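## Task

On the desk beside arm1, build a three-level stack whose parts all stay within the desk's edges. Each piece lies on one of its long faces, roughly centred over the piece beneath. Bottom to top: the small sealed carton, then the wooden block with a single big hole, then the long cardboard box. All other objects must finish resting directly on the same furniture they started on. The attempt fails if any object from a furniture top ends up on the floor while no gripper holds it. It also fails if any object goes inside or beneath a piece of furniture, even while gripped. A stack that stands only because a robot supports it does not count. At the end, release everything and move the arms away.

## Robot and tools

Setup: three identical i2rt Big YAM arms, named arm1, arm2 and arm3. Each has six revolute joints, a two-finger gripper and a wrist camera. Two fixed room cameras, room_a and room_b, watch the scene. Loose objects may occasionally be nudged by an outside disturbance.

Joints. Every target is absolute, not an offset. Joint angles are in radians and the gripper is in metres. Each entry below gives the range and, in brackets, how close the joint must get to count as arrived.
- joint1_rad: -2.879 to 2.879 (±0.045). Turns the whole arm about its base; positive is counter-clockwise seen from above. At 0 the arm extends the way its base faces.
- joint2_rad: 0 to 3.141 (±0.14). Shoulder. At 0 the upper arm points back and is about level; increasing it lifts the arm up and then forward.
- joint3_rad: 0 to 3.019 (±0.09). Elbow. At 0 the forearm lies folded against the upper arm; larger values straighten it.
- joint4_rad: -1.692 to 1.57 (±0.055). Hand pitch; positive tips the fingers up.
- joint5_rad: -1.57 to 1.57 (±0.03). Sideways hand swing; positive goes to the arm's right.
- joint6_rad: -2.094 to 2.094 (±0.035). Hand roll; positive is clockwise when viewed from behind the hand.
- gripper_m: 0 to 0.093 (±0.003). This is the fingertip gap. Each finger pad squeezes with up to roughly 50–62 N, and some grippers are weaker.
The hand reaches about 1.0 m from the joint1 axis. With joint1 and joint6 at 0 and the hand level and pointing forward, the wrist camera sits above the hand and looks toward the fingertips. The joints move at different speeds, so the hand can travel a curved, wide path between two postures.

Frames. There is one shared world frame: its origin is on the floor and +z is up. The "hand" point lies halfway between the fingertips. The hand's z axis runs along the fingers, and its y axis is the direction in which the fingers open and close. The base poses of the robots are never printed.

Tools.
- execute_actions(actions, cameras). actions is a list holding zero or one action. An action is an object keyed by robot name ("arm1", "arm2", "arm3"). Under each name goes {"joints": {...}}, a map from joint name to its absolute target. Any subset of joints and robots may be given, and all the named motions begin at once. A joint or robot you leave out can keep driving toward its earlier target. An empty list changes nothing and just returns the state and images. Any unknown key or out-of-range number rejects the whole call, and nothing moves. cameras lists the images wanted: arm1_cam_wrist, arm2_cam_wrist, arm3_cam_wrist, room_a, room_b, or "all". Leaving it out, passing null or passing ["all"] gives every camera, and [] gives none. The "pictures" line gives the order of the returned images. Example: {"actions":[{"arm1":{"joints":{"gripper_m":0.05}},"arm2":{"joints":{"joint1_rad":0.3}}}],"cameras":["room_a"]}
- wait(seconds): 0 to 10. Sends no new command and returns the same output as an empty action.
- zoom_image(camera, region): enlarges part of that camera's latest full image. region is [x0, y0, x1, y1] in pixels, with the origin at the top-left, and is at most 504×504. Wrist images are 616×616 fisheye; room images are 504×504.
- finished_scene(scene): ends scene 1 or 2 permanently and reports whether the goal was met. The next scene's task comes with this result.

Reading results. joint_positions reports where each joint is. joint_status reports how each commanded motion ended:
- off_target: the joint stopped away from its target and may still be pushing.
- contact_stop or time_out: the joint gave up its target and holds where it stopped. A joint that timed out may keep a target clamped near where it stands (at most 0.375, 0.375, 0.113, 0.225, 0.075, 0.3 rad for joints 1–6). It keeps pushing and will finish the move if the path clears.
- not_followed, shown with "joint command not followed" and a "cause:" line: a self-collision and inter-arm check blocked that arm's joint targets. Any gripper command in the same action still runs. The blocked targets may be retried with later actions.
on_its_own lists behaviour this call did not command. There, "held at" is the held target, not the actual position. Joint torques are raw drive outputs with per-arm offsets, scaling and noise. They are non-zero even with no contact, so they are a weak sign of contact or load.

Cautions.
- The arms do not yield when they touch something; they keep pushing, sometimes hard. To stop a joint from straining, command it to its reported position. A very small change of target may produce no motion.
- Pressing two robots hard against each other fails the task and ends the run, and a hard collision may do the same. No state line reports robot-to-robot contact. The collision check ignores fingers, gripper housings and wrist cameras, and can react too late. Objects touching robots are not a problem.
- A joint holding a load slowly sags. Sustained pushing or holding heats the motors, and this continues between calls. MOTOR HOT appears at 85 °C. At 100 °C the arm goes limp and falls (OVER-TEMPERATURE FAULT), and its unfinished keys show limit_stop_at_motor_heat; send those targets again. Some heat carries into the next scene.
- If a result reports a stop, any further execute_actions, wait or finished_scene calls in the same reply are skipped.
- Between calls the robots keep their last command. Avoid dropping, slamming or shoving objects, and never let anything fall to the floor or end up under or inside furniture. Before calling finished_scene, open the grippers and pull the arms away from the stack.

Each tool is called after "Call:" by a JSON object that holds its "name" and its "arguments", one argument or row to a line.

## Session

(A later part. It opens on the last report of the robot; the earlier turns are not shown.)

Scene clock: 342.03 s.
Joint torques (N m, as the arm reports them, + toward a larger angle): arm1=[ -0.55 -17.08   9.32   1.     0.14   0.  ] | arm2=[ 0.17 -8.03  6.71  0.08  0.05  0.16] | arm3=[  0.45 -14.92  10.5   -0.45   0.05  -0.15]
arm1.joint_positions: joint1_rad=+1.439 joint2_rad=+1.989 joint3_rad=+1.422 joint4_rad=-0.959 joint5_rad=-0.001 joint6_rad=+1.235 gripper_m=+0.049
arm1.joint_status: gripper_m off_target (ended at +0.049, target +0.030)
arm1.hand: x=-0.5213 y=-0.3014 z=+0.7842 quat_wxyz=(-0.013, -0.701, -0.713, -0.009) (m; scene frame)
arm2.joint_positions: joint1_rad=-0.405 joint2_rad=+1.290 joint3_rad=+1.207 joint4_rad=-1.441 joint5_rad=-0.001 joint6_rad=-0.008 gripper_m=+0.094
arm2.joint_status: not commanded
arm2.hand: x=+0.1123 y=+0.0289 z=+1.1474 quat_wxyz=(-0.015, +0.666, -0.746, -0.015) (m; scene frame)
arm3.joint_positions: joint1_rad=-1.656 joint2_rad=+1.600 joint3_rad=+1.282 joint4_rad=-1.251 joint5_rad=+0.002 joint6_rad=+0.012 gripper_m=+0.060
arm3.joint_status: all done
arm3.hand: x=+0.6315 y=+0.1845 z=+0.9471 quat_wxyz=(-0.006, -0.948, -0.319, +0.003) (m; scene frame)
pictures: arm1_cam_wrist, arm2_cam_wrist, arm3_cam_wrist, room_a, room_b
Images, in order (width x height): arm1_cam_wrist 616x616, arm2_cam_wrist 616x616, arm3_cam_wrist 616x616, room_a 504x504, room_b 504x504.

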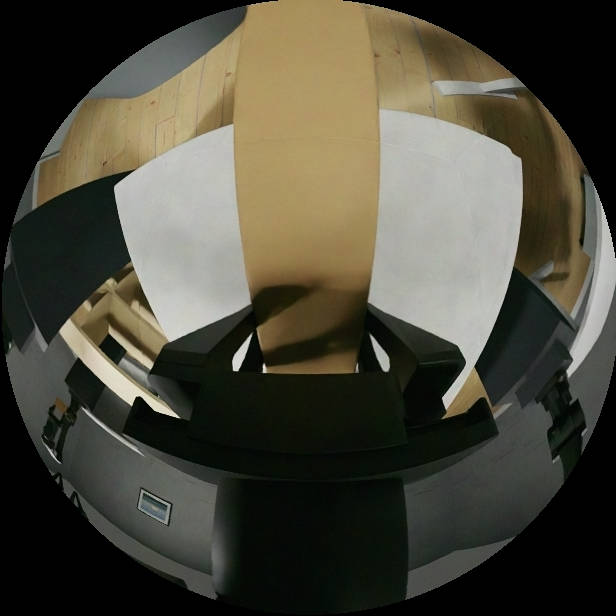

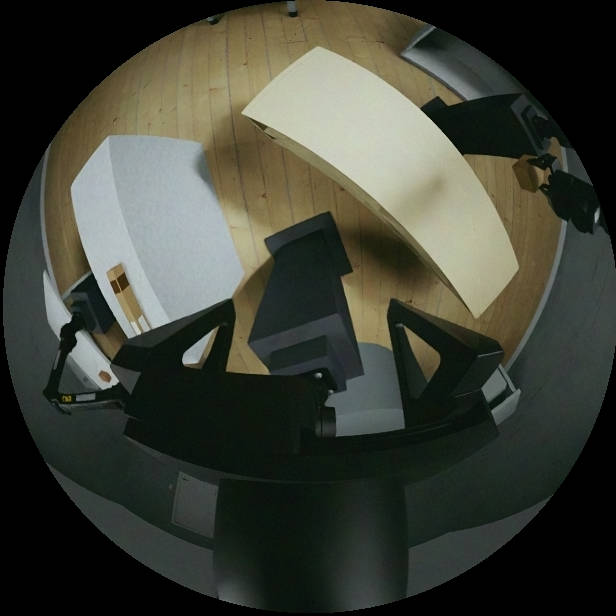

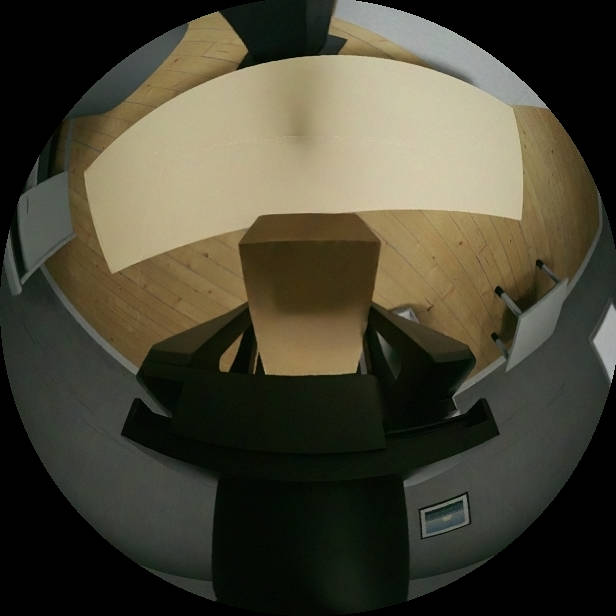

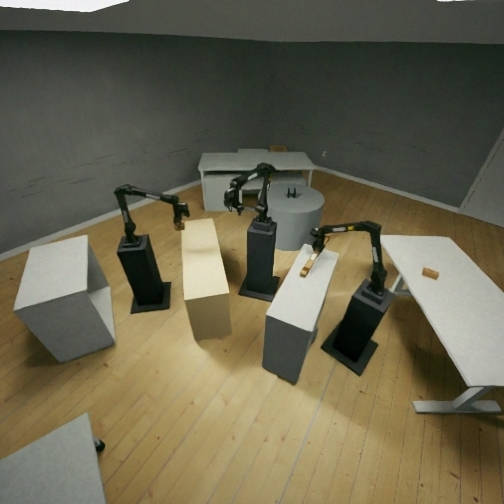

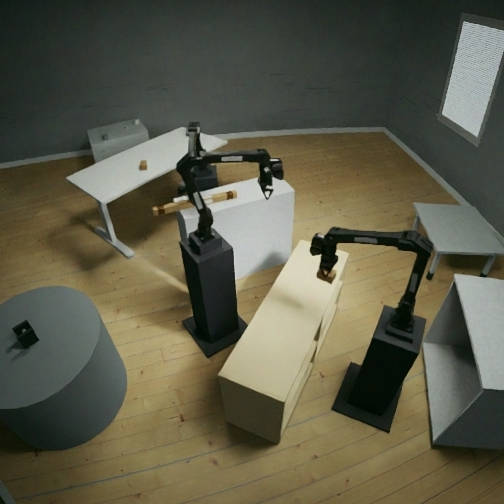

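Call:
{"name": "execute_actions", "arguments": {
  "actions": [
    {"arm1":{"joints":{"joint2_rad":1.75,"joint4_rad":-1.25}},"arm3":{"joints":{"joint2_rad":2.315,"joint3_rad":1.64,"joint4_rad":-0.87}}}
  ],
  "cameras": ["arm1_cam_wrist","arm2_cam_wrist","arm3_cam_wrist","room_b"]
}}

Scene clock: 371.03 s.
Joint torques (N m, as the arm reports them, + toward a larger angle): arm1=[ -0.57 -12.73  11.09  -0.27   0.14   0.01] | arm2=[ 0.47 -7.79  6.79 -0.12  0.04  0.17] | arm3=[  0.6  -24.13  10.44   0.05   0.05  -0.15]
arm1.joint_positions: joint1_rad=+1.439 joint2_rad=+1.732 joint3_rad=+1.412 joint4_rad=-1.235 joint5_rad=-0.001 joint6_rad=+1.235 gripper_m=+0.049
arm1.joint_status: all done
arm1.hand: x=-0.5717 y=-0.2853 z=+0.9145 quat_wxyz=(+0.000, -0.701, -0.713, -0.003) (m; scene frame)
arm2.joint_positions: joint1_rad=-0.405 joint2_rad=+1.290 joint3_rad=+1.207 joint4_rad=-1.441 joint5_rad=-0.001 joint6_rad=-0.008 gripper_m=+0.094
arm2.joint_status: not commanded
arm2.hand: x=+0.1123 y=+0.0289 z=+1.1474 quat_wxyz=(-0.015, +0.666, -0.746, -0.015) (m; scene frame)
arm3.joint_positions: joint1_rad=-1.656 joint2_rad=+2.337 joint3_rad=+1.614 joint4_rad=-0.877 joint5_rad=+0.002 joint6_rad=+0.012 gripper_m=+0.060
arm3.joint_status: all done
arm3.hand: x=+0.5145 y=+0.0893 z=+0.6642 quat_wxyz=(-0.001, -0.948, -0.319, -0.012) (m; scene frame)
pictures: arm1_cam_wrist, arm2_cam_wrist, arm3_cam_wrist, room_b
Images, in order (width x height): arm1_cam_wrist 616x616, arm2_cam_wrist 616x616, arm3_cam_wrist 616x616, room_b 504x504.

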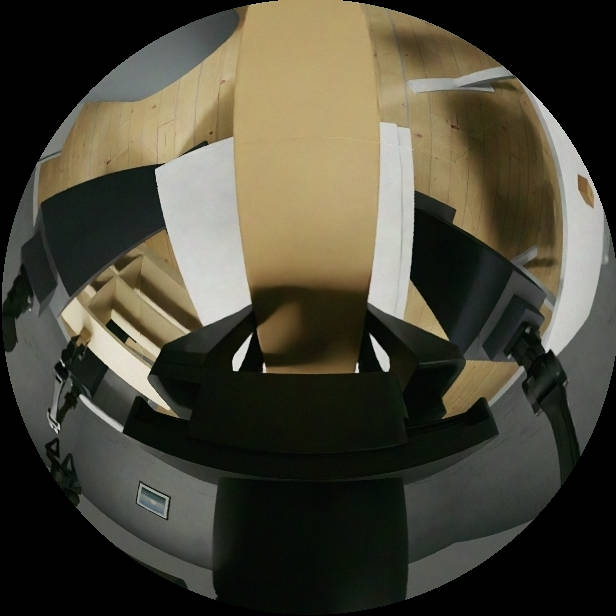

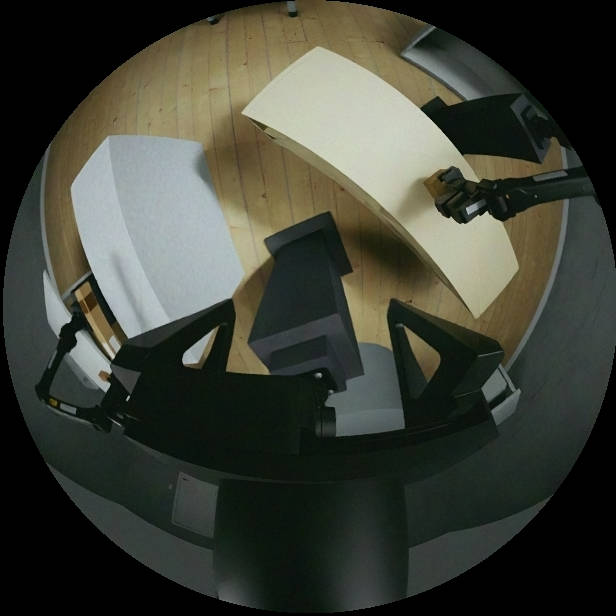

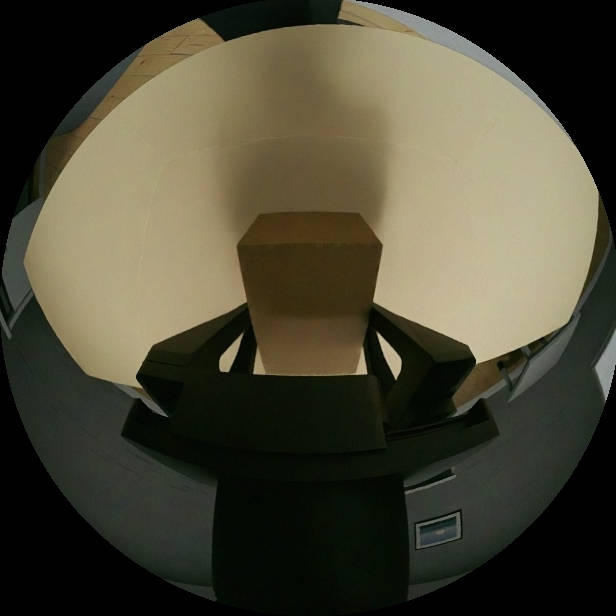

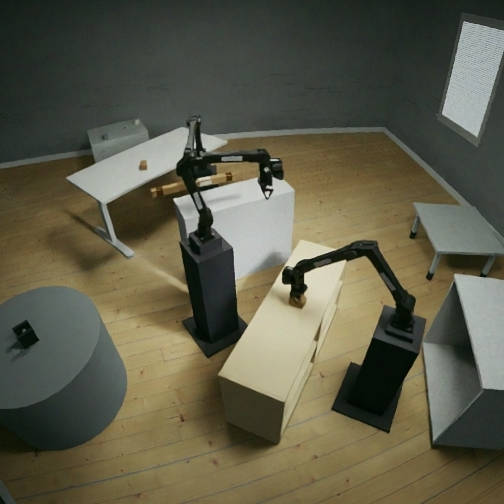

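Call:
{"name": "execute_actions", "arguments": {
  "actions": [
    {"arm1":{"joints":{"joint1_rad":-0.832,"joint2_rad":1.665,"joint3_rad":1.11,"joint4_rad":-1.0,"joint6_rad":1.58}},"arm3":{"joints":{"joint2_rad":2.365,"joint4_rad":-0.80}}}
  ],
  "cameras": ["arm1_cam_wrist","arm3_cam_wrist","room_a","room_b"]
}}

Scene clock: 384.27 s.
Joint torques (N m, as the arm reports them, + toward a larger angle): arm1=[  0.4  -11.83   9.31   0.56   0.09   0.03] | arm2=[-0.11 -7.93  6.63 -0.05  0.08  0.18] | arm3=[  0.62 -20.74  10.5    0.54   0.05  -0.15]
arm1.joint_positions: joint1_rad=-0.839 joint2_rad=+1.668 joint3_rad=+1.111 joint4_rad=-1.005 joint5_rad=+0.001 joint6_rad=+1.572 gripper_m=+0.050
arm1.joint_status: all done
arm1.hand: x=-1.4500 y=-0.3563 z=+0.8489 quat_wxyz=(-0.003, -0.871, +0.492, +0.009) (m; scene frame)
arm2.joint_positions: joint1_rad=-0.405 joint2_rad=+1.290 joint3_rad=+1.207 joint4_rad=-1.441 joint5_rad=-0.001 joint6_rad=-0.008 gripper_m=+0.094
arm2.joint_status: not commanded
arm2.hand: x=+0.1123 y=+0.0289 z=+1.1474 quat_wxyz=(-0.015, +0.666, -0.746, -0.015) (m; scene frame)
arm3.joint_positions: joint1_rad=-1.656 joint2_rad=+2.340 joint3_rad=+1.614 joint4_rad=-0.818 joint5_rad=+0.002 joint6_rad=+0.012 gripper_m=+0.060
arm3.joint_status: all done
arm3.hand: x=+0.5037 y=+0.0809 z=+0.6625 quat_wxyz=(-0.010, -0.947, -0.319, +0.015) (m; scene frame)
pictures: arm1_cam_wrist, arm3_cam_wrist, room_a, room_b
Images, in order (width x height): arm1_cam_wrist 616x616, arm3_cam_wrist 616x616, room_a 504x504, room_b 504x504.

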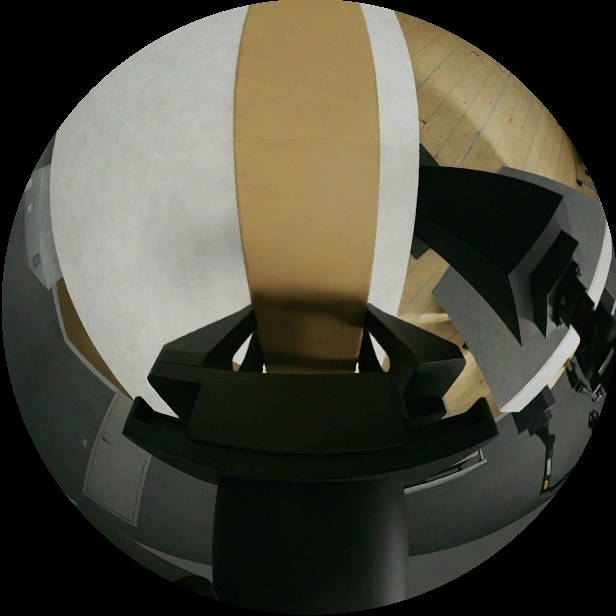

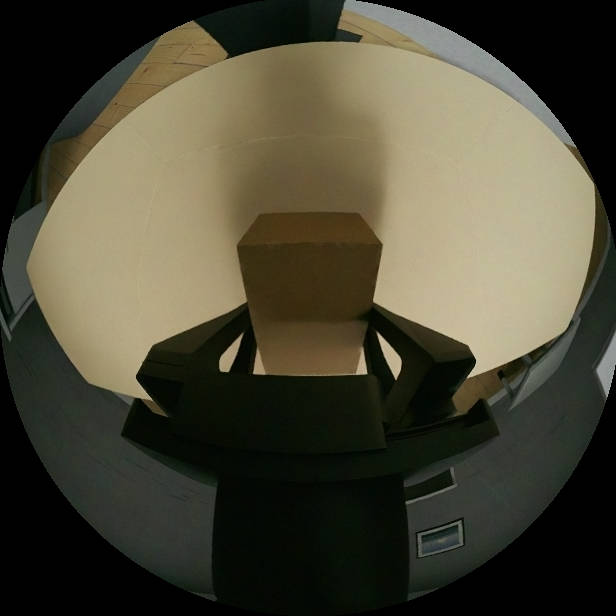

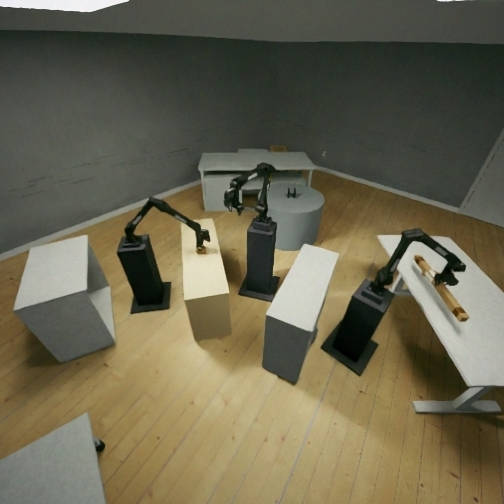

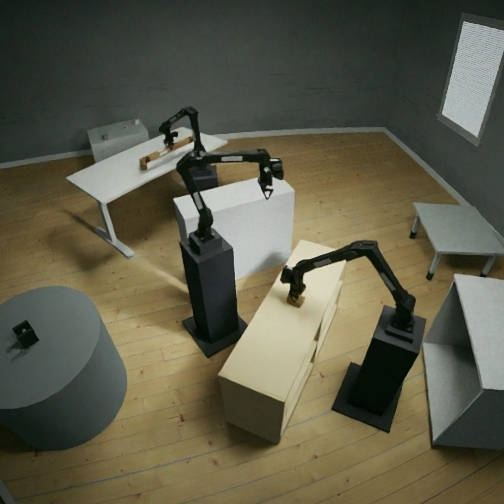

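Call:
{"name": "execute_actions", "arguments": {
  "actions": [
    {"arm1":{"joints":{"joint1_rad":-0.95,"joint2_rad":1.808,"joint3_rad":1.03,"joint4_rad":-0.78,"joint6_rad":1.45}},"arm3":{"joints":{"joint2_rad":2.40}}}
  ],
  "cameras": ["arm1_cam_wrist","arm3_cam_wrist","room_a","room_b"]
}}

Scene clock: 402.23 s.
Joint torques (N m, as the arm reports them, + toward a larger angle): arm1=[  0.55 -13.15   8.61   0.95   0.11  -0.1 ] | arm2=[ 0.07 -8.    6.76 -0.07  0.05  0.2 ] | arm3=[  0.56 -18.22  10.49   0.53   0.05  -0.15]
arm1.joint_positions: joint1_rad=-0.960 joint2_rad=+1.818 joint3_rad=+1.021 joint4_rad=-0.795 joint5_rad=+0.001 joint6_rad=+1.460 gripper_m=+0.050
arm1.joint_status: all done
arm1.hand: x=-1.4666 y=-0.3025 z=+0.7582 quat_wxyz=(+0.010, -0.869, +0.495, +0.001) (m; scene frame)
arm2.joint_positions: joint1_rad=-0.405 joint2_rad=+1.290 joint3_rad=+1.207 joint4_rad=-1.441 joint5_rad=-0.001 joint6_rad=-0.008 gripper_m=+0.094
arm2.joint_status: not commanded
arm2.hand: x=+0.1123 y=+0.0289 z=+1.1474 quat_wxyz=(-0.015, +0.666, -0.746, -0.015) (m; scene frame)
arm3.joint_positions: joint1_rad=-1.656 joint2_rad=+2.341 joint3_rad=+1.614 joint4_rad=-0.818 joint5_rad=+0.002 joint6_rad=+0.012 gripper_m=+0.060
arm3.joint_status: all done
arm3.hand: x=+0.5040 y=+0.0811 z=+0.6618 quat_wxyz=(-0.010, -0.947, -0.319, +0.014) (m; scene frame)
pictures: arm1_cam_wrist, arm3_cam_wrist, room_a, room_b
Images, in order (width x height): arm1_cam_wrist 616x616, arm3_cam_wrist 616x616, room_a 504x504, room_b 504x504.

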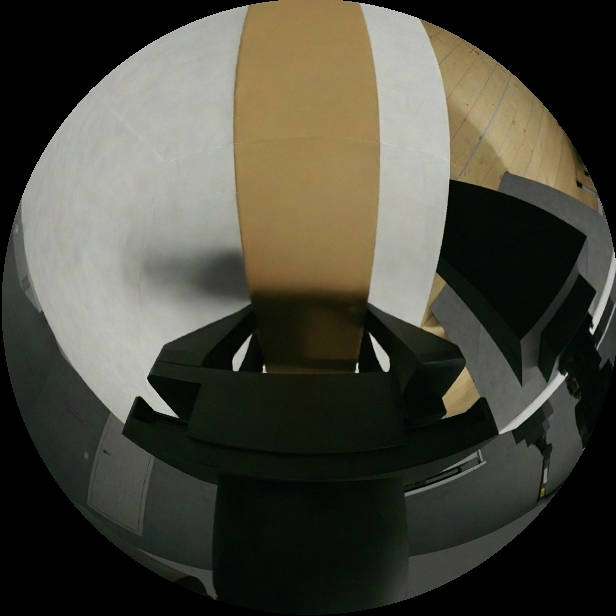

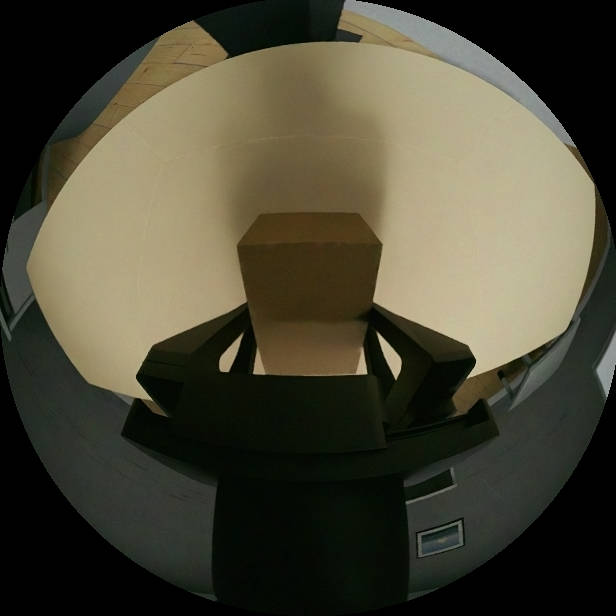

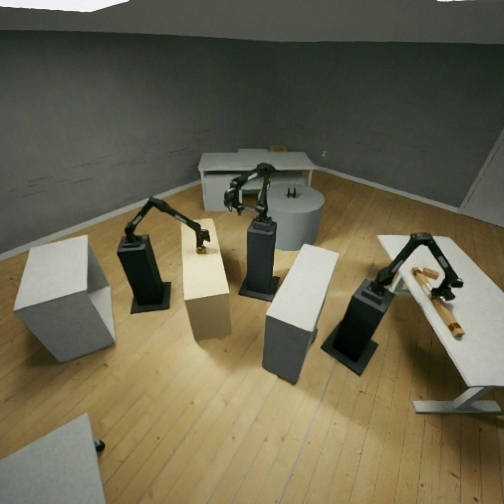

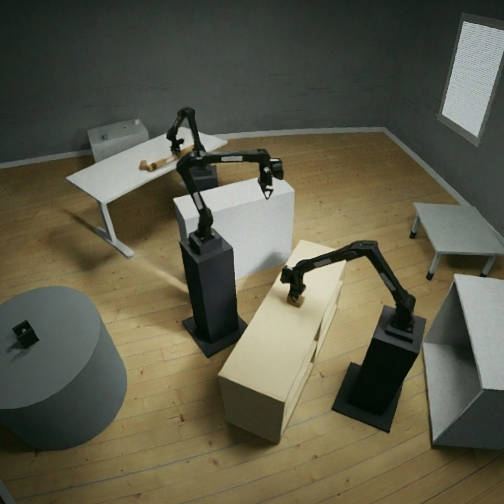

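Call:
{"name": "execute_actions", "arguments": {
  "actions": [
    {"arm1":{"joints":{"joint2_rad":1.86,"joint4_rad":-0.75}},"arm3":{"joints":{"joint2_rad":2.34,"gripper_m":0.093}}}
  ],
  "cameras": ["arm1_cam_wrist","arm3_cam_wrist"]
}}

Scene clock: 410.30 s.
Joint torques (N m, as the arm reports them, + toward a larger angle): arm1=[  0.62 -11.24   8.53   0.93   0.1   -0.1 ] | arm2=[ 0.46 -7.96  6.81 -0.07  0.07  0.17] | arm3=[  0.58 -22.79  10.44   0.28   0.06  -0.14]
arm1.joint_positions: joint1_rad=-0.960 joint2_rad=+1.843 joint3_rad=+1.021 joint4_rad=-0.765 joint5_rad=+0.001 joint6_rad=+1.459 gripper_m=+0.050
arm1.joint_status: all done
arm1.hand: x=-1.4694 y=-0.3036 z=+0.7476 quat_wxyz=(+0.008, -0.869, +0.495, +0.002) (m; scene frame)
arm2.joint_positions: joint1_rad=-0.405 joint2_rad=+1.290 joint3_rad=+1.207 joint4_rad=-1.441 joint5_rad=-0.001 joint6_rad=-0.008 gripper_m=+0.094
arm2.joint_status: not commanded
arm2.hand: x=+0.1123 y=+0.0289 z=+1.1474 quat_wxyz=(-0.015, +0.666, -0.746, -0.015) (m; scene frame)
arm3.joint_positions: joint1_rad=-1.656 joint2_rad=+2.342 joint3_rad=+1.614 joint4_rad=-0.810 joint5_rad=+0.002 joint6_rad=+0.012 gripper_m=+0.093
arm3.joint_status: all done
arm3.hand: x=+0.5026 y=+0.0800 z=+0.6616 quat_wxyz=(-0.011, -0.947, -0.319, +0.018) (m; scene frame)
pictures: arm1_cam_wrist, arm3_cam_wrist
Images, in order (width x height): arm1_cam_wrist 616x616, arm3_cam_wrist 616x616.

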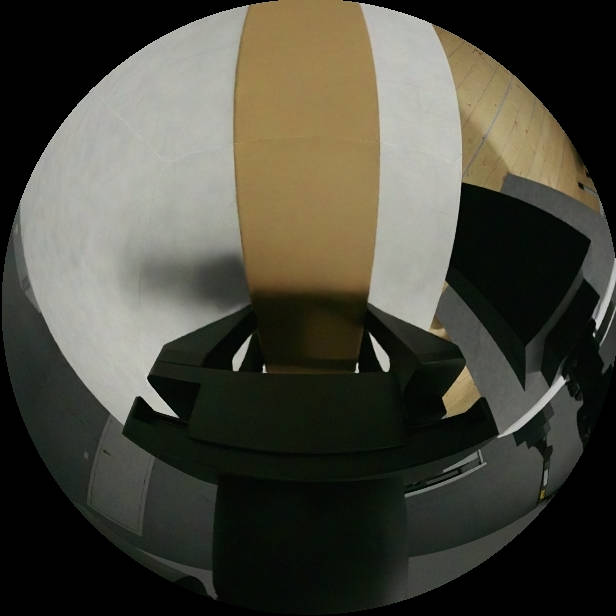

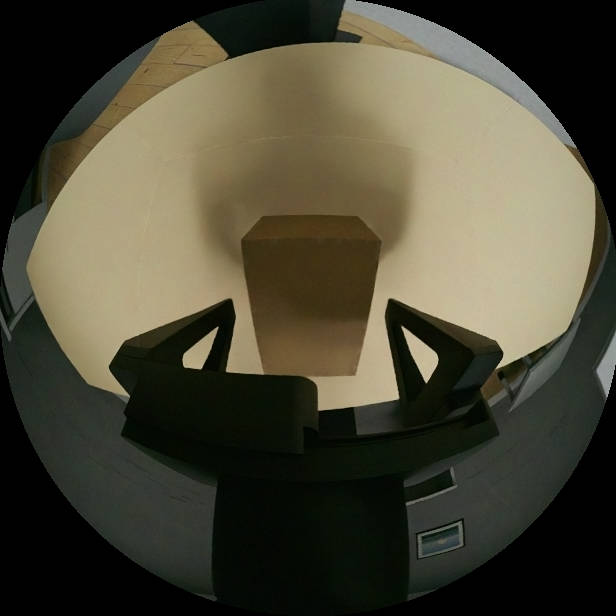

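Call:
{"name": "execute_actions", "arguments": {
  "actions": [
    {"arm1":{"joints":{"joint2_rad":1.89}},"arm3":{"joints":{"joint2_rad":1.1,"joint4_rad":-1.5}}}
  ],
  "cameras": ["room_b"]
}}

Scene clock: 420.60 s.
Joint torques (N m, as the arm reports them, + toward a larger angle): arm1=[ 0.67 -9.85  8.37  0.82  0.1  -0.1 ] | arm2=[-0.16 -8.19  6.64 -0.17  0.09  0.17] | arm3=[ 0.38 -6.6  11.71  0.48  0.05 -0.15]
arm1.joint_positions: joint1_rad=-0.960 joint2_rad=+1.856 joint3_rad=+1.021 joint4_rad=-0.762 joint5_rad=+0.001 joint6_rad=+1.459 gripper_m=+0.050
arm1.joint_status: all done
arm1.hand: x=-1.4682 y=-0.3030 z=+0.7422 quat_wxyz=(+0.012, -0.869, +0.495, -0.001) (m; scene frame)
arm2.joint_positions: joint1_rad=-0.405 joint2_rad=+1.290 joint3_rad=+1.207 joint4_rad=-1.441 joint5_rad=-0.001 joint6_rad=-0.008 gripper_m=+0.094
arm2.joint_status: not commanded
arm2.hand: x=+0.1123 y=+0.0289 z=+1.1474 quat_wxyz=(-0.015, +0.666, -0.746, -0.015) (m; scene frame)
arm3.joint_positions: joint1_rad=-1.656 joint2_rad=+1.092 joint3_rad=+1.625 joint4_rad=-1.492 joint5_rad=+0.002 joint6_rad=+0.012 gripper_m=+0.093
arm3.joint_status: all done
arm3.hand: x=+0.6996 y=+0.2426 z=+1.2952 quat_wxyz=(-0.105, -0.903, -0.302, +0.287) (m; scene frame)
pictures: room_b
Images, in order (width x height): room_b 504x504.

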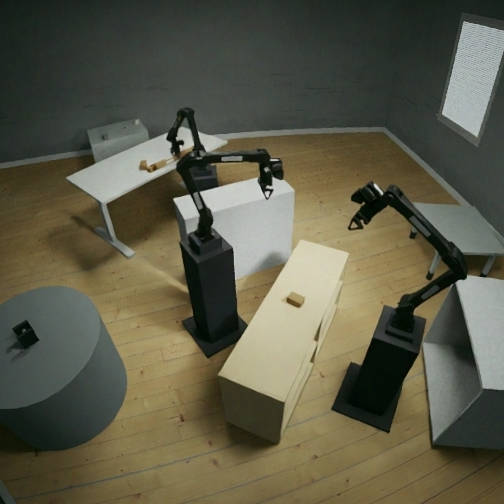

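Call:
{"name": "execute_actions", "arguments": {
  "actions": [
    {"arm1":{"joints":{"joint2_rad":1.86,"gripper_m":0.093}},"arm2":{"joints":{"joint1_rad":-1.08,"joint2_rad":2.345,"joint3_rad":1.60,"joint4_rad":-0.785,"joint6_rad":0.14}},"arm3":{"joints":{"joint1_rad":-0.6}}}
  ],
  "cameras": ["arm1_cam_wrist","arm2_cam_wrist","room_a"]
}}

Scene clock: 437.90 s.
Joint torques (N m, as the arm reports them, + toward a larger angle): arm1=[  0.58 -12.19   8.36   0.82   0.1   -0.09] | arm2=[ -0.97 -20.5    5.87   0.99   0.05   0.21] | arm3=[ 0.57 -6.85 11.7   0.48  0.13 -0.14]
arm1.joint_positions: joint1_rad=-0.960 joint2_rad=+1.855 joint3_rad=+1.021 joint4_rad=-0.762 joint5_rad=+0.001 joint6_rad=+1.459 gripper_m=+0.093
arm1.joint_status: all done
arm1.hand: x=-1.4683 y=-0.3031 z=+0.7423 quat_wxyz=(+0.012, -0.869, +0.495, +0.000) (m; scene frame)
arm2.joint_positions: joint1_rad=-1.076 joint2_rad=+2.375 joint3_rad=+1.588 joint4_rad=-0.800 joint5_rad=+0.000 joint6_rad=+0.131 gripper_m=+0.094
arm2.joint_status: all done
arm2.hand: x=+0.4983 y=+0.0810 z=+0.7378 quat_wxyz=(+0.010, +0.318, -0.948, +0.006) (m; scene frame)
arm3.joint_positions: joint1_rad=-0.607 joint2_rad=+1.097 joint3_rad=+1.625 joint4_rad=-1.492 joint5_rad=+0.000 joint6_rad=+0.011 gripper_m=+0.093
arm3.joint_status: all done
arm3.hand: x=+1.0509 y=+0.0982 z=+1.2953 quat_wxyz=(-0.231, -0.628, -0.716, +0.200) (m; scene frame)
pictures: arm1_cam_wrist, arm2_cam_wrist, room_a
Images, in order (width x height): arm1_cam_wrist 616x616, arm2_cam_wrist 616x616, room_a 504x504.

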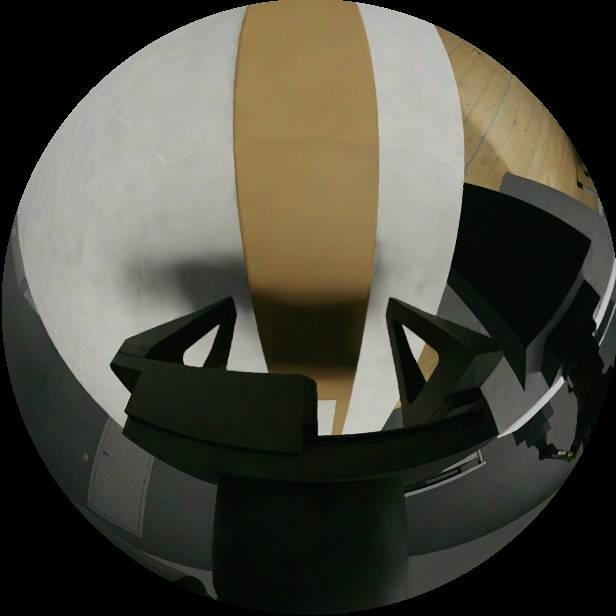

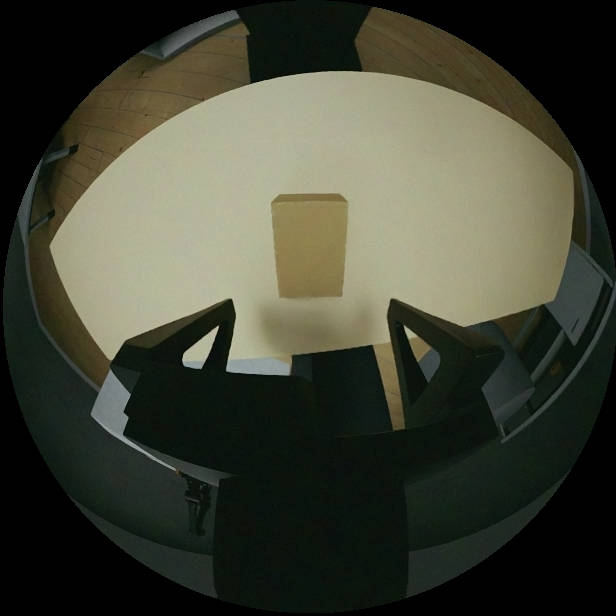

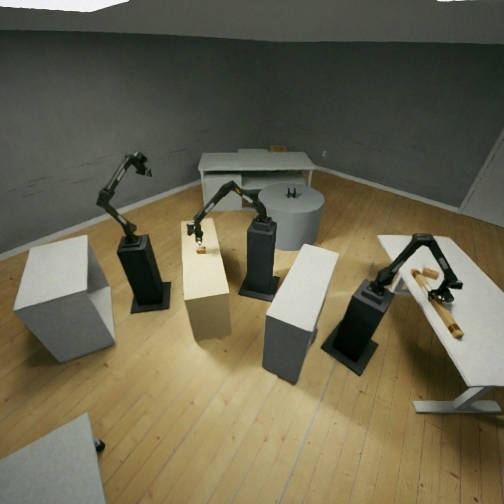

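Call:
{"name": "execute_actions", "arguments": {
  "actions": [
    {"arm1":{"joints":{"joint2_rad":1.65,"joint4_rad":-0.85}},"arm2":{"joints":{"joint2_rad":2.52,"joint3_rad":1.675,"joint4_rad":-0.68}}}
  ],
  "cameras": ["arm1_cam_wrist","arm2_cam_wrist"]
}}

Scene clock: 452.93 s.
Joint torques (N m, as the arm reports them, + toward a larger angle): arm1=[ 0.68 -9.26 10.07  0.01  0.1  -0.11] | arm2=[ -0.96 -19.93   6.3    0.71   0.01   0.16] | arm3=[ 0.54 -6.81 11.7   0.48  0.13 -0.14]
arm1.joint_positions: joint1_rad=-0.960 joint2_rad=+1.628 joint3_rad=+1.021 joint4_rad=-0.836 joint5_rad=+0.001 joint6_rad=+1.458 gripper_m=+0.093
arm1.joint_status: all done
arm1.hand: x=-1.4790 y=-0.3091 z=+0.8391 quat_wxyz=(-0.050, -0.867, +0.494, +0.045) (m; scene frame)
arm2.joint_positions: joint1_rad=-1.076 joint2_rad=+2.540 joint3_rad=+1.651 joint4_rad=-0.690 joint5_rad=+0.000 joint6_rad=+0.131 gripper_m=+0.094
arm2.joint_status: all done
arm2.hand: x=+0.5009 y=+0.0832 z=+0.6563 quat_wxyz=(+0.006, +0.318, -0.948, +0.004) (m; scene frame)
arm3.joint_positions: joint1_rad=-0.607 joint2_rad=+1.097 joint3_rad=+1.625 joint4_rad=-1.492 joint5_rad=+0.000 joint6_rad=+0.011 gripper_m=+0.093
arm3.joint_status: not commanded
arm3.hand: x=+1.0509 y=+0.0982 z=+1.2953 quat_wxyz=(-0.231, -0.628, -0.716, +0.200) (m; scene frame)
pictures: arm1_cam_wrist, arm2_cam_wrist
Images, in order (width x height): arm1_cam_wrist 616x616, arm2_cam_wrist 616x616.

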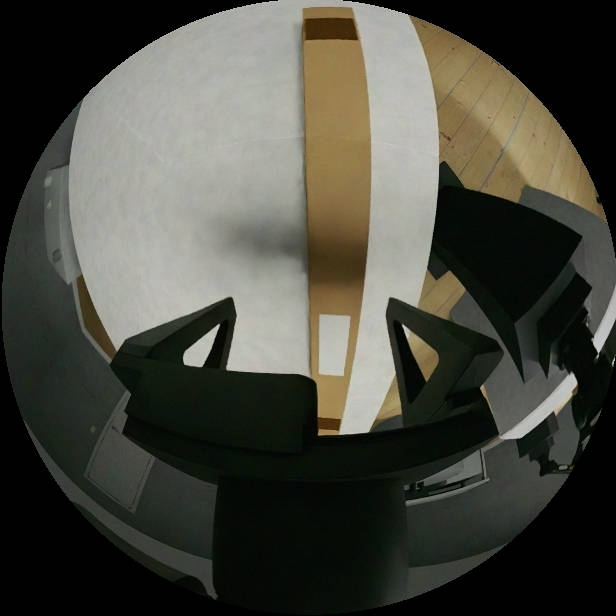

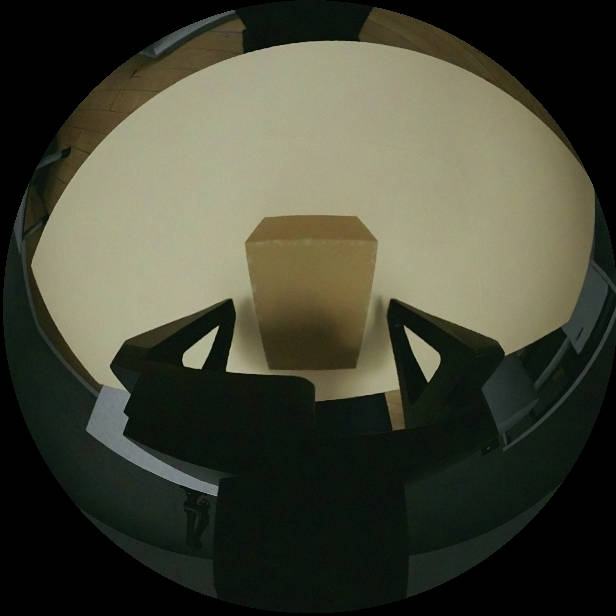

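Call:
{"name": "execute_actions", "arguments": {
  "actions": [
    {"arm1":{"joints":{"joint1_rad":0.5,"joint2_rad":1.4,"joint3_rad":1.2,"joint4_rad":-1.37,"joint6_rad":0.05}},"arm2":{"joints":{"gripper_m":0.04}}}
  ],
  "cameras": []
}}

Call:
{"name": "execute_actions", "arguments": {
  "actions": [
    {"arm2":{"joints":{"joint2_rad":2.1,"joint4_rad":-1.1}}}
  ],
  "cameras": ["arm2_cam_wrist","room_a"]
}}

Scene clock: 467.20 s.
Joint torques (N m, as the arm reports them, + toward a larger angle): arm1=[-0.28 -8.72 11.2  -0.2   0.03 -0.11] | arm2=[ -0.98 -20.37   6.24   0.67   0.02   0.19] | arm3=[ 0.56 -6.81 11.71  0.48  0.13 -0.14]
arm1.joint_positions: joint1_rad=+0.503 joint2_rad=+1.396 joint3_rad=+1.194 joint4_rad=-1.355 joint5_rad=+0.000 joint6_rad=+0.060 gripper_m=+0.093
arm1.joint_status: all done
arm1.hand: x=-0.9372 y=-0.5045 z=+0.9817 quat_wxyz=(+0.001, -0.611, -0.792, +0.004) (m; scene frame)
arm2.joint_positions: joint1_rad=-1.076 joint2_rad=+2.540 joint3_rad=+1.651 joint4_rad=-0.690 joint5_rad=+0.000 joint6_rad=+0.131 gripper_m=+0.059
arm2.joint_status: gripper_m off_target (ended at +0.059, target +0.040)
arm2.hand: x=+0.5009 y=+0.0832 z=+0.6563 quat_wxyz=(+0.006, +0.318, -0.948, +0.004) (m; scene frame)
arm3.joint_positions: joint1_rad=-0.607 joint2_rad=+1.097 joint3_rad=+1.625 joint4_rad=-1.492 joint5_rad=+0.000 joint6_rad=+0.011 gripper_m=+0.093
arm3.joint_status: not commanded
arm3.hand: x=+1.0509 y=+0.0982 z=+1.2953 quat_wxyz=(-0.231, -0.628, -0.716, +0.200) (m; scene frame)
pictures: none
No camera images: the call's "cameras" was empty. Leave "cameras" out to get every camera's image.

Scene clock: 468.87 s.
Joint torques (N m, as the arm reports them, + toward a larger angle): arm1=[-0.27 -8.74 11.2  -0.21  0.03 -0.1 ] | arm2=[ -1.21 -18.78   8.05  -0.3    0.07   0.19] | arm3=[ 0.55 -6.81 11.71  0.48  0.13 -0.14]
arm1.joint_positions: joint1_rad=+0.503 joint2_rad=+1.396 joint3_rad=+1.194 joint4_rad=-1.355 joint5_rad=+0.000 joint6_rad=+0.059 gripper_m=+0.093
arm1.joint_status: not commanded
arm1.hand: x=-0.9372 y=-0.5045 z=+0.9817 quat_wxyz=(+0.001, -0.611, -0.792, +0.004) (m; scene frame)
arm2.joint_positions: joint1_rad=-1.076 joint2_rad=+2.115 joint3_rad=+1.653 joint4_rad=-1.088 joint5_rad=+0.000 joint6_rad=+0.131 gripper_m=+0.059
arm2.joint_status: all done
arm2.hand: x=+0.5103 y=+0.0932 z=+0.9136 quat_wxyz=(-0.008, +0.318, -0.948, -0.003) (m; scene frame)
arm3.joint_positions: joint1_rad=-0.607 joint2_rad=+1.097 joint3_rad=+1.625 joint4_rad=-1.492 joint5_rad=+0.000 joint6_rad=+0.011 gripper_m=+0.093
arm3.joint_status: not commanded
arm3.hand: x=+1.0509 y=+0.0982 z=+1.2953 quat_wxyz=(-0.231, -0.628, -0.716, +0.200) (m; scene frame)
pictures: arm2_cam_wrist, room_a
Images, in order (width x height): arm2_cam_wrist 616x616, room_a 504x504.

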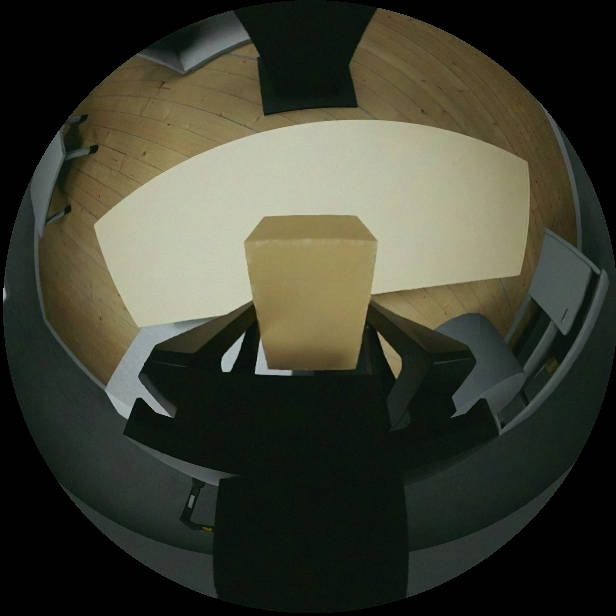

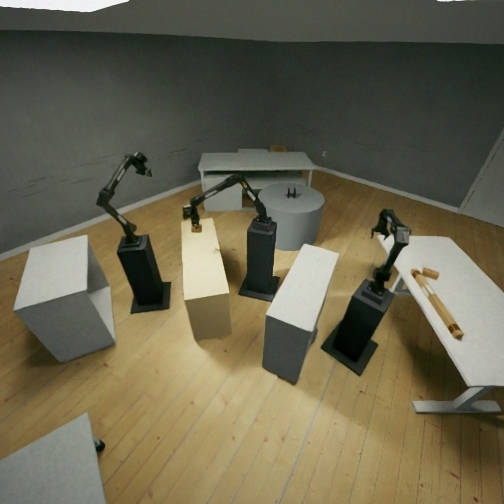

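Call:
{"name": "execute_actions", "arguments": {
  "actions": [
    {"arm2":{"joints":{"joint1_rad":1.131,"joint2_rad":2.21,"joint4_rad":-0.995}}}
  ],
  "cameras": ["arm2_cam_wrist","room_a"]
}}

Scene clock: 475.53 s.
Joint torques (N m, as the arm reports them, + toward a larger angle): arm1=[-0.29 -8.65 11.19 -0.2   0.03 -0.1 ] | arm2=[ -0.74 -19.68   7.47   0.18   0.07   0.17] | arm3=[ 0.59 -6.78 11.7   0.49  0.13 -0.14]
arm1.joint_positions: joint1_rad=+0.503 joint2_rad=+1.396 joint3_rad=+1.194 joint4_rad=-1.355 joint5_rad=+0.000 joint6_rad=+0.059 gripper_m=+0.093
arm1.joint_status: not commanded
arm1.hand: x=-0.9372 y=-0.5045 z=+0.9817 quat_wxyz=(+0.001, -0.611, -0.792, +0.004) (m; scene frame)
arm2.joint_positions: joint1_rad=+1.133 joint2_rad=+2.237 joint3_rad=+1.654 joint4_rad=-0.993 joint5_rad=+0.000 joint6_rad=+0.132 gripper_m=+0.059
arm2.joint_status: all done
arm2.hand: x=-0.5534 y=-0.2473 z=+0.8441 quat_wxyz=(+0.003, +0.990, -0.143, +0.002) (m; scene frame)
arm3.joint_positions: joint1_rad=-0.607 joint2_rad=+1.097 joint3_rad=+1.625 joint4_rad=-1.492 joint5_rad=+0.000 joint6_rad=+0.011 gripper_m=+0.093
arm3.joint_status: not commanded
arm3.hand: x=+1.0509 y=+0.0982 z=+1.2953 quat_wxyz=(-0.231, -0.628, -0.716, +0.200) (m; scene frame)
pictures: arm2_cam_wrist, room_a
Images, in order (width x height): arm2_cam_wrist 616x616, room_a 504x504.

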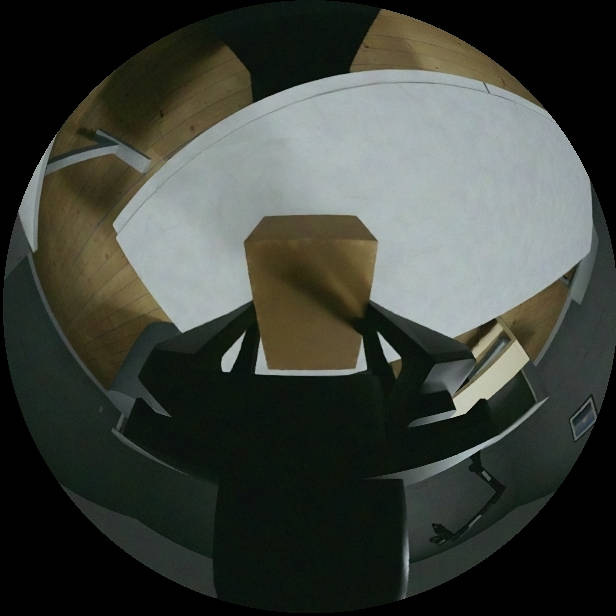

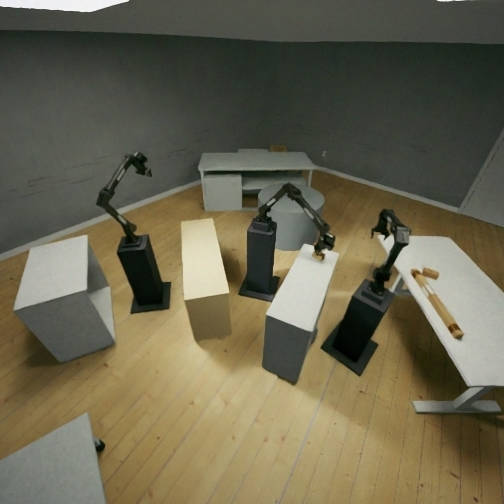

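Call:
{"name": "execute_actions", "arguments": {
  "actions": [
    {"arm2":{"joints":{"joint2_rad":2.305,"joint4_rad":-0.905}}}
  ],
  "cameras": ["arm2_cam_wrist"]
}}

Scene clock: 484.80 s.
Joint torques (N m, as the arm reports them, + toward a larger angle): arm1=[-0.25 -8.66 11.19 -0.2   0.03 -0.09] | arm2=[ -0.15 -18.21   7.29   0.98   0.     0.16] | arm3=[ 0.55 -6.8  11.7   0.48  0.13 -0.14]
arm1.joint_positions: joint1_rad=+0.503 joint2_rad=+1.396 joint3_rad=+1.194 joint4_rad=-1.355 joint5_rad=+0.000 joint6_rad=+0.059 gripper_m=+0.093
arm1.joint_status: not commanded
arm1.hand: x=-0.9372 y=-0.5045 z=+0.9817 quat_wxyz=(+0.001, -0.611, -0.792, +0.004) (m; scene frame)
arm2.joint_positions: joint1_rad=+1.133 joint2_rad=+2.297 joint3_rad=+1.654 joint4_rad=-0.917 joint5_rad=+0.001 joint6_rad=+0.132 gripper_m=+0.059
arm2.joint_status: all done
arm2.hand: x=-0.5592 y=-0.2467 z=+0.8080 quat_wxyz=(+0.002, +0.990, -0.143, -0.006) (m; scene frame)
arm3.joint_positions: joint1_rad=-0.607 joint2_rad=+1.097 joint3_rad=+1.625 joint4_rad=-1.492 joint5_rad=+0.000 joint6_rad=+0.011 gripper_m=+0.093
arm3.joint_status: not commanded
arm3.hand: x=+1.0509 y=+0.0982 z=+1.2953 quat_wxyz=(-0.231, -0.628, -0.716, +0.200) (m; scene frame)
pictures: arm2_cam_wrist
Images, in order (width x height): arm2_cam_wrist 616x616.

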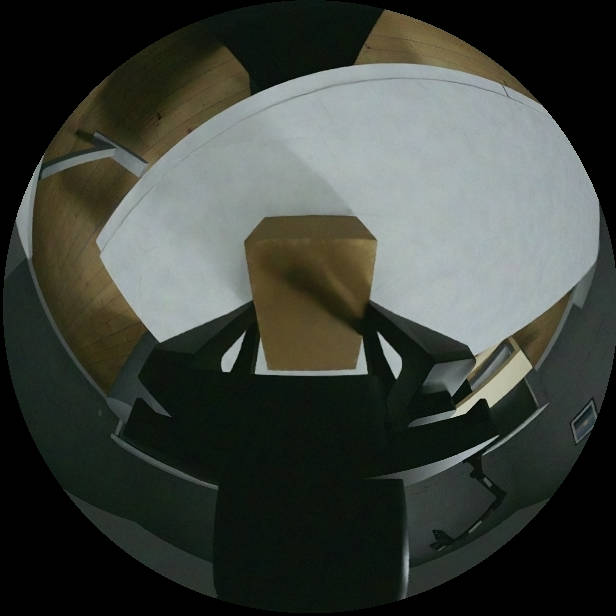

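Call:
{"name": "execute_actions", "arguments": {
  "actions": [
    {"arm2":{"joints":{"joint2_rad":2.34}}}
  ],
  "cameras": ["arm2_cam_wrist"]
}}

Scene clock: 487.83 s.
Joint torques (N m, as the arm reports them, + toward a larger angle): arm1=[-0.3  -8.73 11.2  -0.2   0.03 -0.09] | arm2=[ -0.76 -15.86   7.47   0.93   0.     0.19] | arm3=[ 0.57 -6.77 11.71  0.47  0.13 -0.14]
arm1.joint_positions: joint1_rad=+0.503 joint2_rad=+1.396 joint3_rad=+1.194 joint4_rad=-1.355 joint5_rad=+0.000 joint6_rad=+0.059 gripper_m=+0.093
arm1.joint_status: not commanded
arm1.hand: x=-0.9372 y=-0.5045 z=+0.9817 quat_wxyz=(+0.001, -0.611, -0.792, +0.004) (m; scene frame)
arm2.joint_positions: joint1_rad=+1.133 joint2_rad=+2.298 joint3_rad=+1.654 joint4_rad=-0.917 joint5_rad=+0.001 joint6_rad=+0.132 gripper_m=+0.059
arm2.joint_status: all done
arm2.hand: x=-0.5588 y=-0.2467 z=+0.8071 quat_wxyz=(+0.002, +0.990, -0.143, -0.006) (m; scene frame)
arm3.joint_positions: joint1_rad=-0.607 joint2_rad=+1.097 joint3_rad=+1.625 joint4_rad=-1.492 joint5_rad=+0.000 joint6_rad=+0.011 gripper_m=+0.093
arm3.joint_status: not commanded
arm3.hand: x=+1.0509 y=+0.0982 z=+1.2953 quat_wxyz=(-0.231, -0.628, -0.716, +0.200) (m; scene frame)
pictures: arm2_cam_wrist
Images, in order (width x height): arm2_cam_wrist 616x616.

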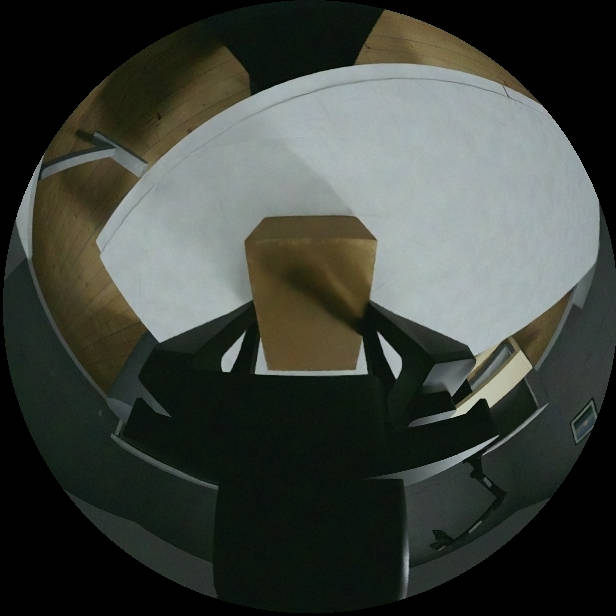

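Call:
{"name": "execute_actions", "arguments": {
  "actions": [
    {"arm2":{"joints":{"joint2_rad":2.30,"gripper_m":0.093}}}
  ],
  "cameras": []
}}

Call:
{"name": "execute_actions", "arguments": {
  "actions": [
    {"arm2":{"joints":{"joint2_rad":1.2,"joint4_rad":-1.6}}}
  ],
  "cameras": ["room_a"]
}}

Scene clock: 496.07 s.
Joint torques (N m, as the arm reports them, + toward a larger angle): arm1=[-0.3  -8.64 11.18 -0.2   0.03 -0.1 ] | arm2=[ -0.07 -18.78   7.41   0.78   0.02   0.13] | arm3=[ 0.56 -6.81 11.7   0.48  0.13 -0.14]
arm1.joint_positions: joint1_rad=+0.503 joint2_rad=+1.396 joint3_rad=+1.194 joint4_rad=-1.355 joint5_rad=+0.000 joint6_rad=+0.059 gripper_m=+0.093
arm1.joint_status: not commanded
arm1.hand: x=-0.9372 y=-0.5045 z=+0.9817 quat_wxyz=(+0.001, -0.611, -0.792, +0.004) (m; scene frame)
arm2.joint_positions: joint1_rad=+1.133 joint2_rad=+2.299 joint3_rad=+1.654 joint4_rad=-0.917 joint5_rad=+0.001 joint6_rad=+0.132 gripper_m=+0.093
arm2.joint_status: all done
arm2.hand: x=-0.5586 y=-0.2468 z=+0.8064 quat_wxyz=(+0.002, +0.990, -0.143, -0.005) (m; scene frame)
arm3.joint_positions: joint1_rad=-0.607 joint2_rad=+1.097 joint3_rad=+1.625 joint4_rad=-1.492 joint5_rad=+0.000 joint6_rad=+0.011 gripper_m=+0.093
arm3.joint_status: not commanded
arm3.hand: x=+1.0509 y=+0.0982 z=+1.2953 quat_wxyz=(-0.231, -0.628, -0.716, +0.200) (m; scene frame)
pictures: none
No camera images: the call's "cameras" was empty. Leave "cameras" out to get every camera's image.

Scene clock: 497.87 s.
Joint torques (N m, as the arm reports them, + toward a larger angle): arm1=[-0.29 -8.65 11.19 -0.21  0.03 -0.1 ] | arm2=[-0.86 -7.44  8.33  0.64  0.    0.18] | arm3=[ 0.57 -6.8  11.7   0.49  0.13 -0.14]
arm1.joint_positions: joint1_rad=+0.503 joint2_rad=+1.396 joint3_rad=+1.194 joint4_rad=-1.355 joint5_rad=+0.000 joint6_rad=+0.059 gripper_m=+0.093
arm1.joint_status: not commanded
arm1.hand: x=-0.9372 y=-0.5045 z=+0.9817 quat_wxyz=(+0.001, -0.611, -0.792, +0.004) (m; scene frame)
arm2.joint_positions: joint1_rad=+1.133 joint2_rad=+1.199 joint3_rad=+1.657 joint4_rad=-1.590 joint5_rad=+0.001 joint6_rad=+0.132 gripper_m=+0.093
arm2.joint_status: all done
arm2.hand: x=-0.3229 y=-0.2804 z=+1.3680 quat_wxyz=(+0.000, +0.966, -0.140, -0.218) (m; scene frame)
arm3.joint_positions: joint1_rad=-0.607 joint2_rad=+1.097 joint3_rad=+1.625 joint4_rad=-1.492 joint5_rad=+0.000 joint6_rad=+0.011 gripper_m=+0.093
arm3.joint_status: not commanded
arm3.hand: x=+1.0509 y=+0.0982 z=+1.2953 quat_wxyz=(-0.231, -0.628, -0.716, +0.200) (m; scene frame)
pictures: room_a
Images, in order (width x height): room_a 504x504.

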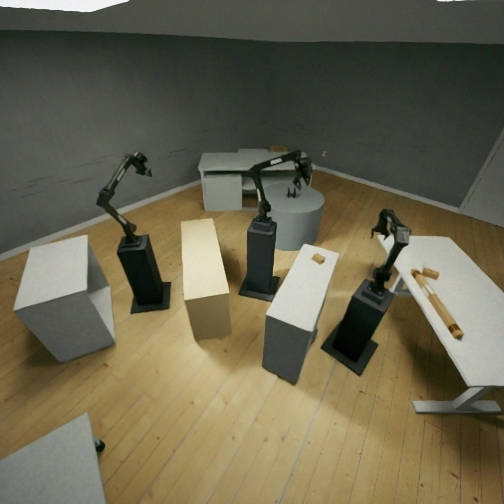

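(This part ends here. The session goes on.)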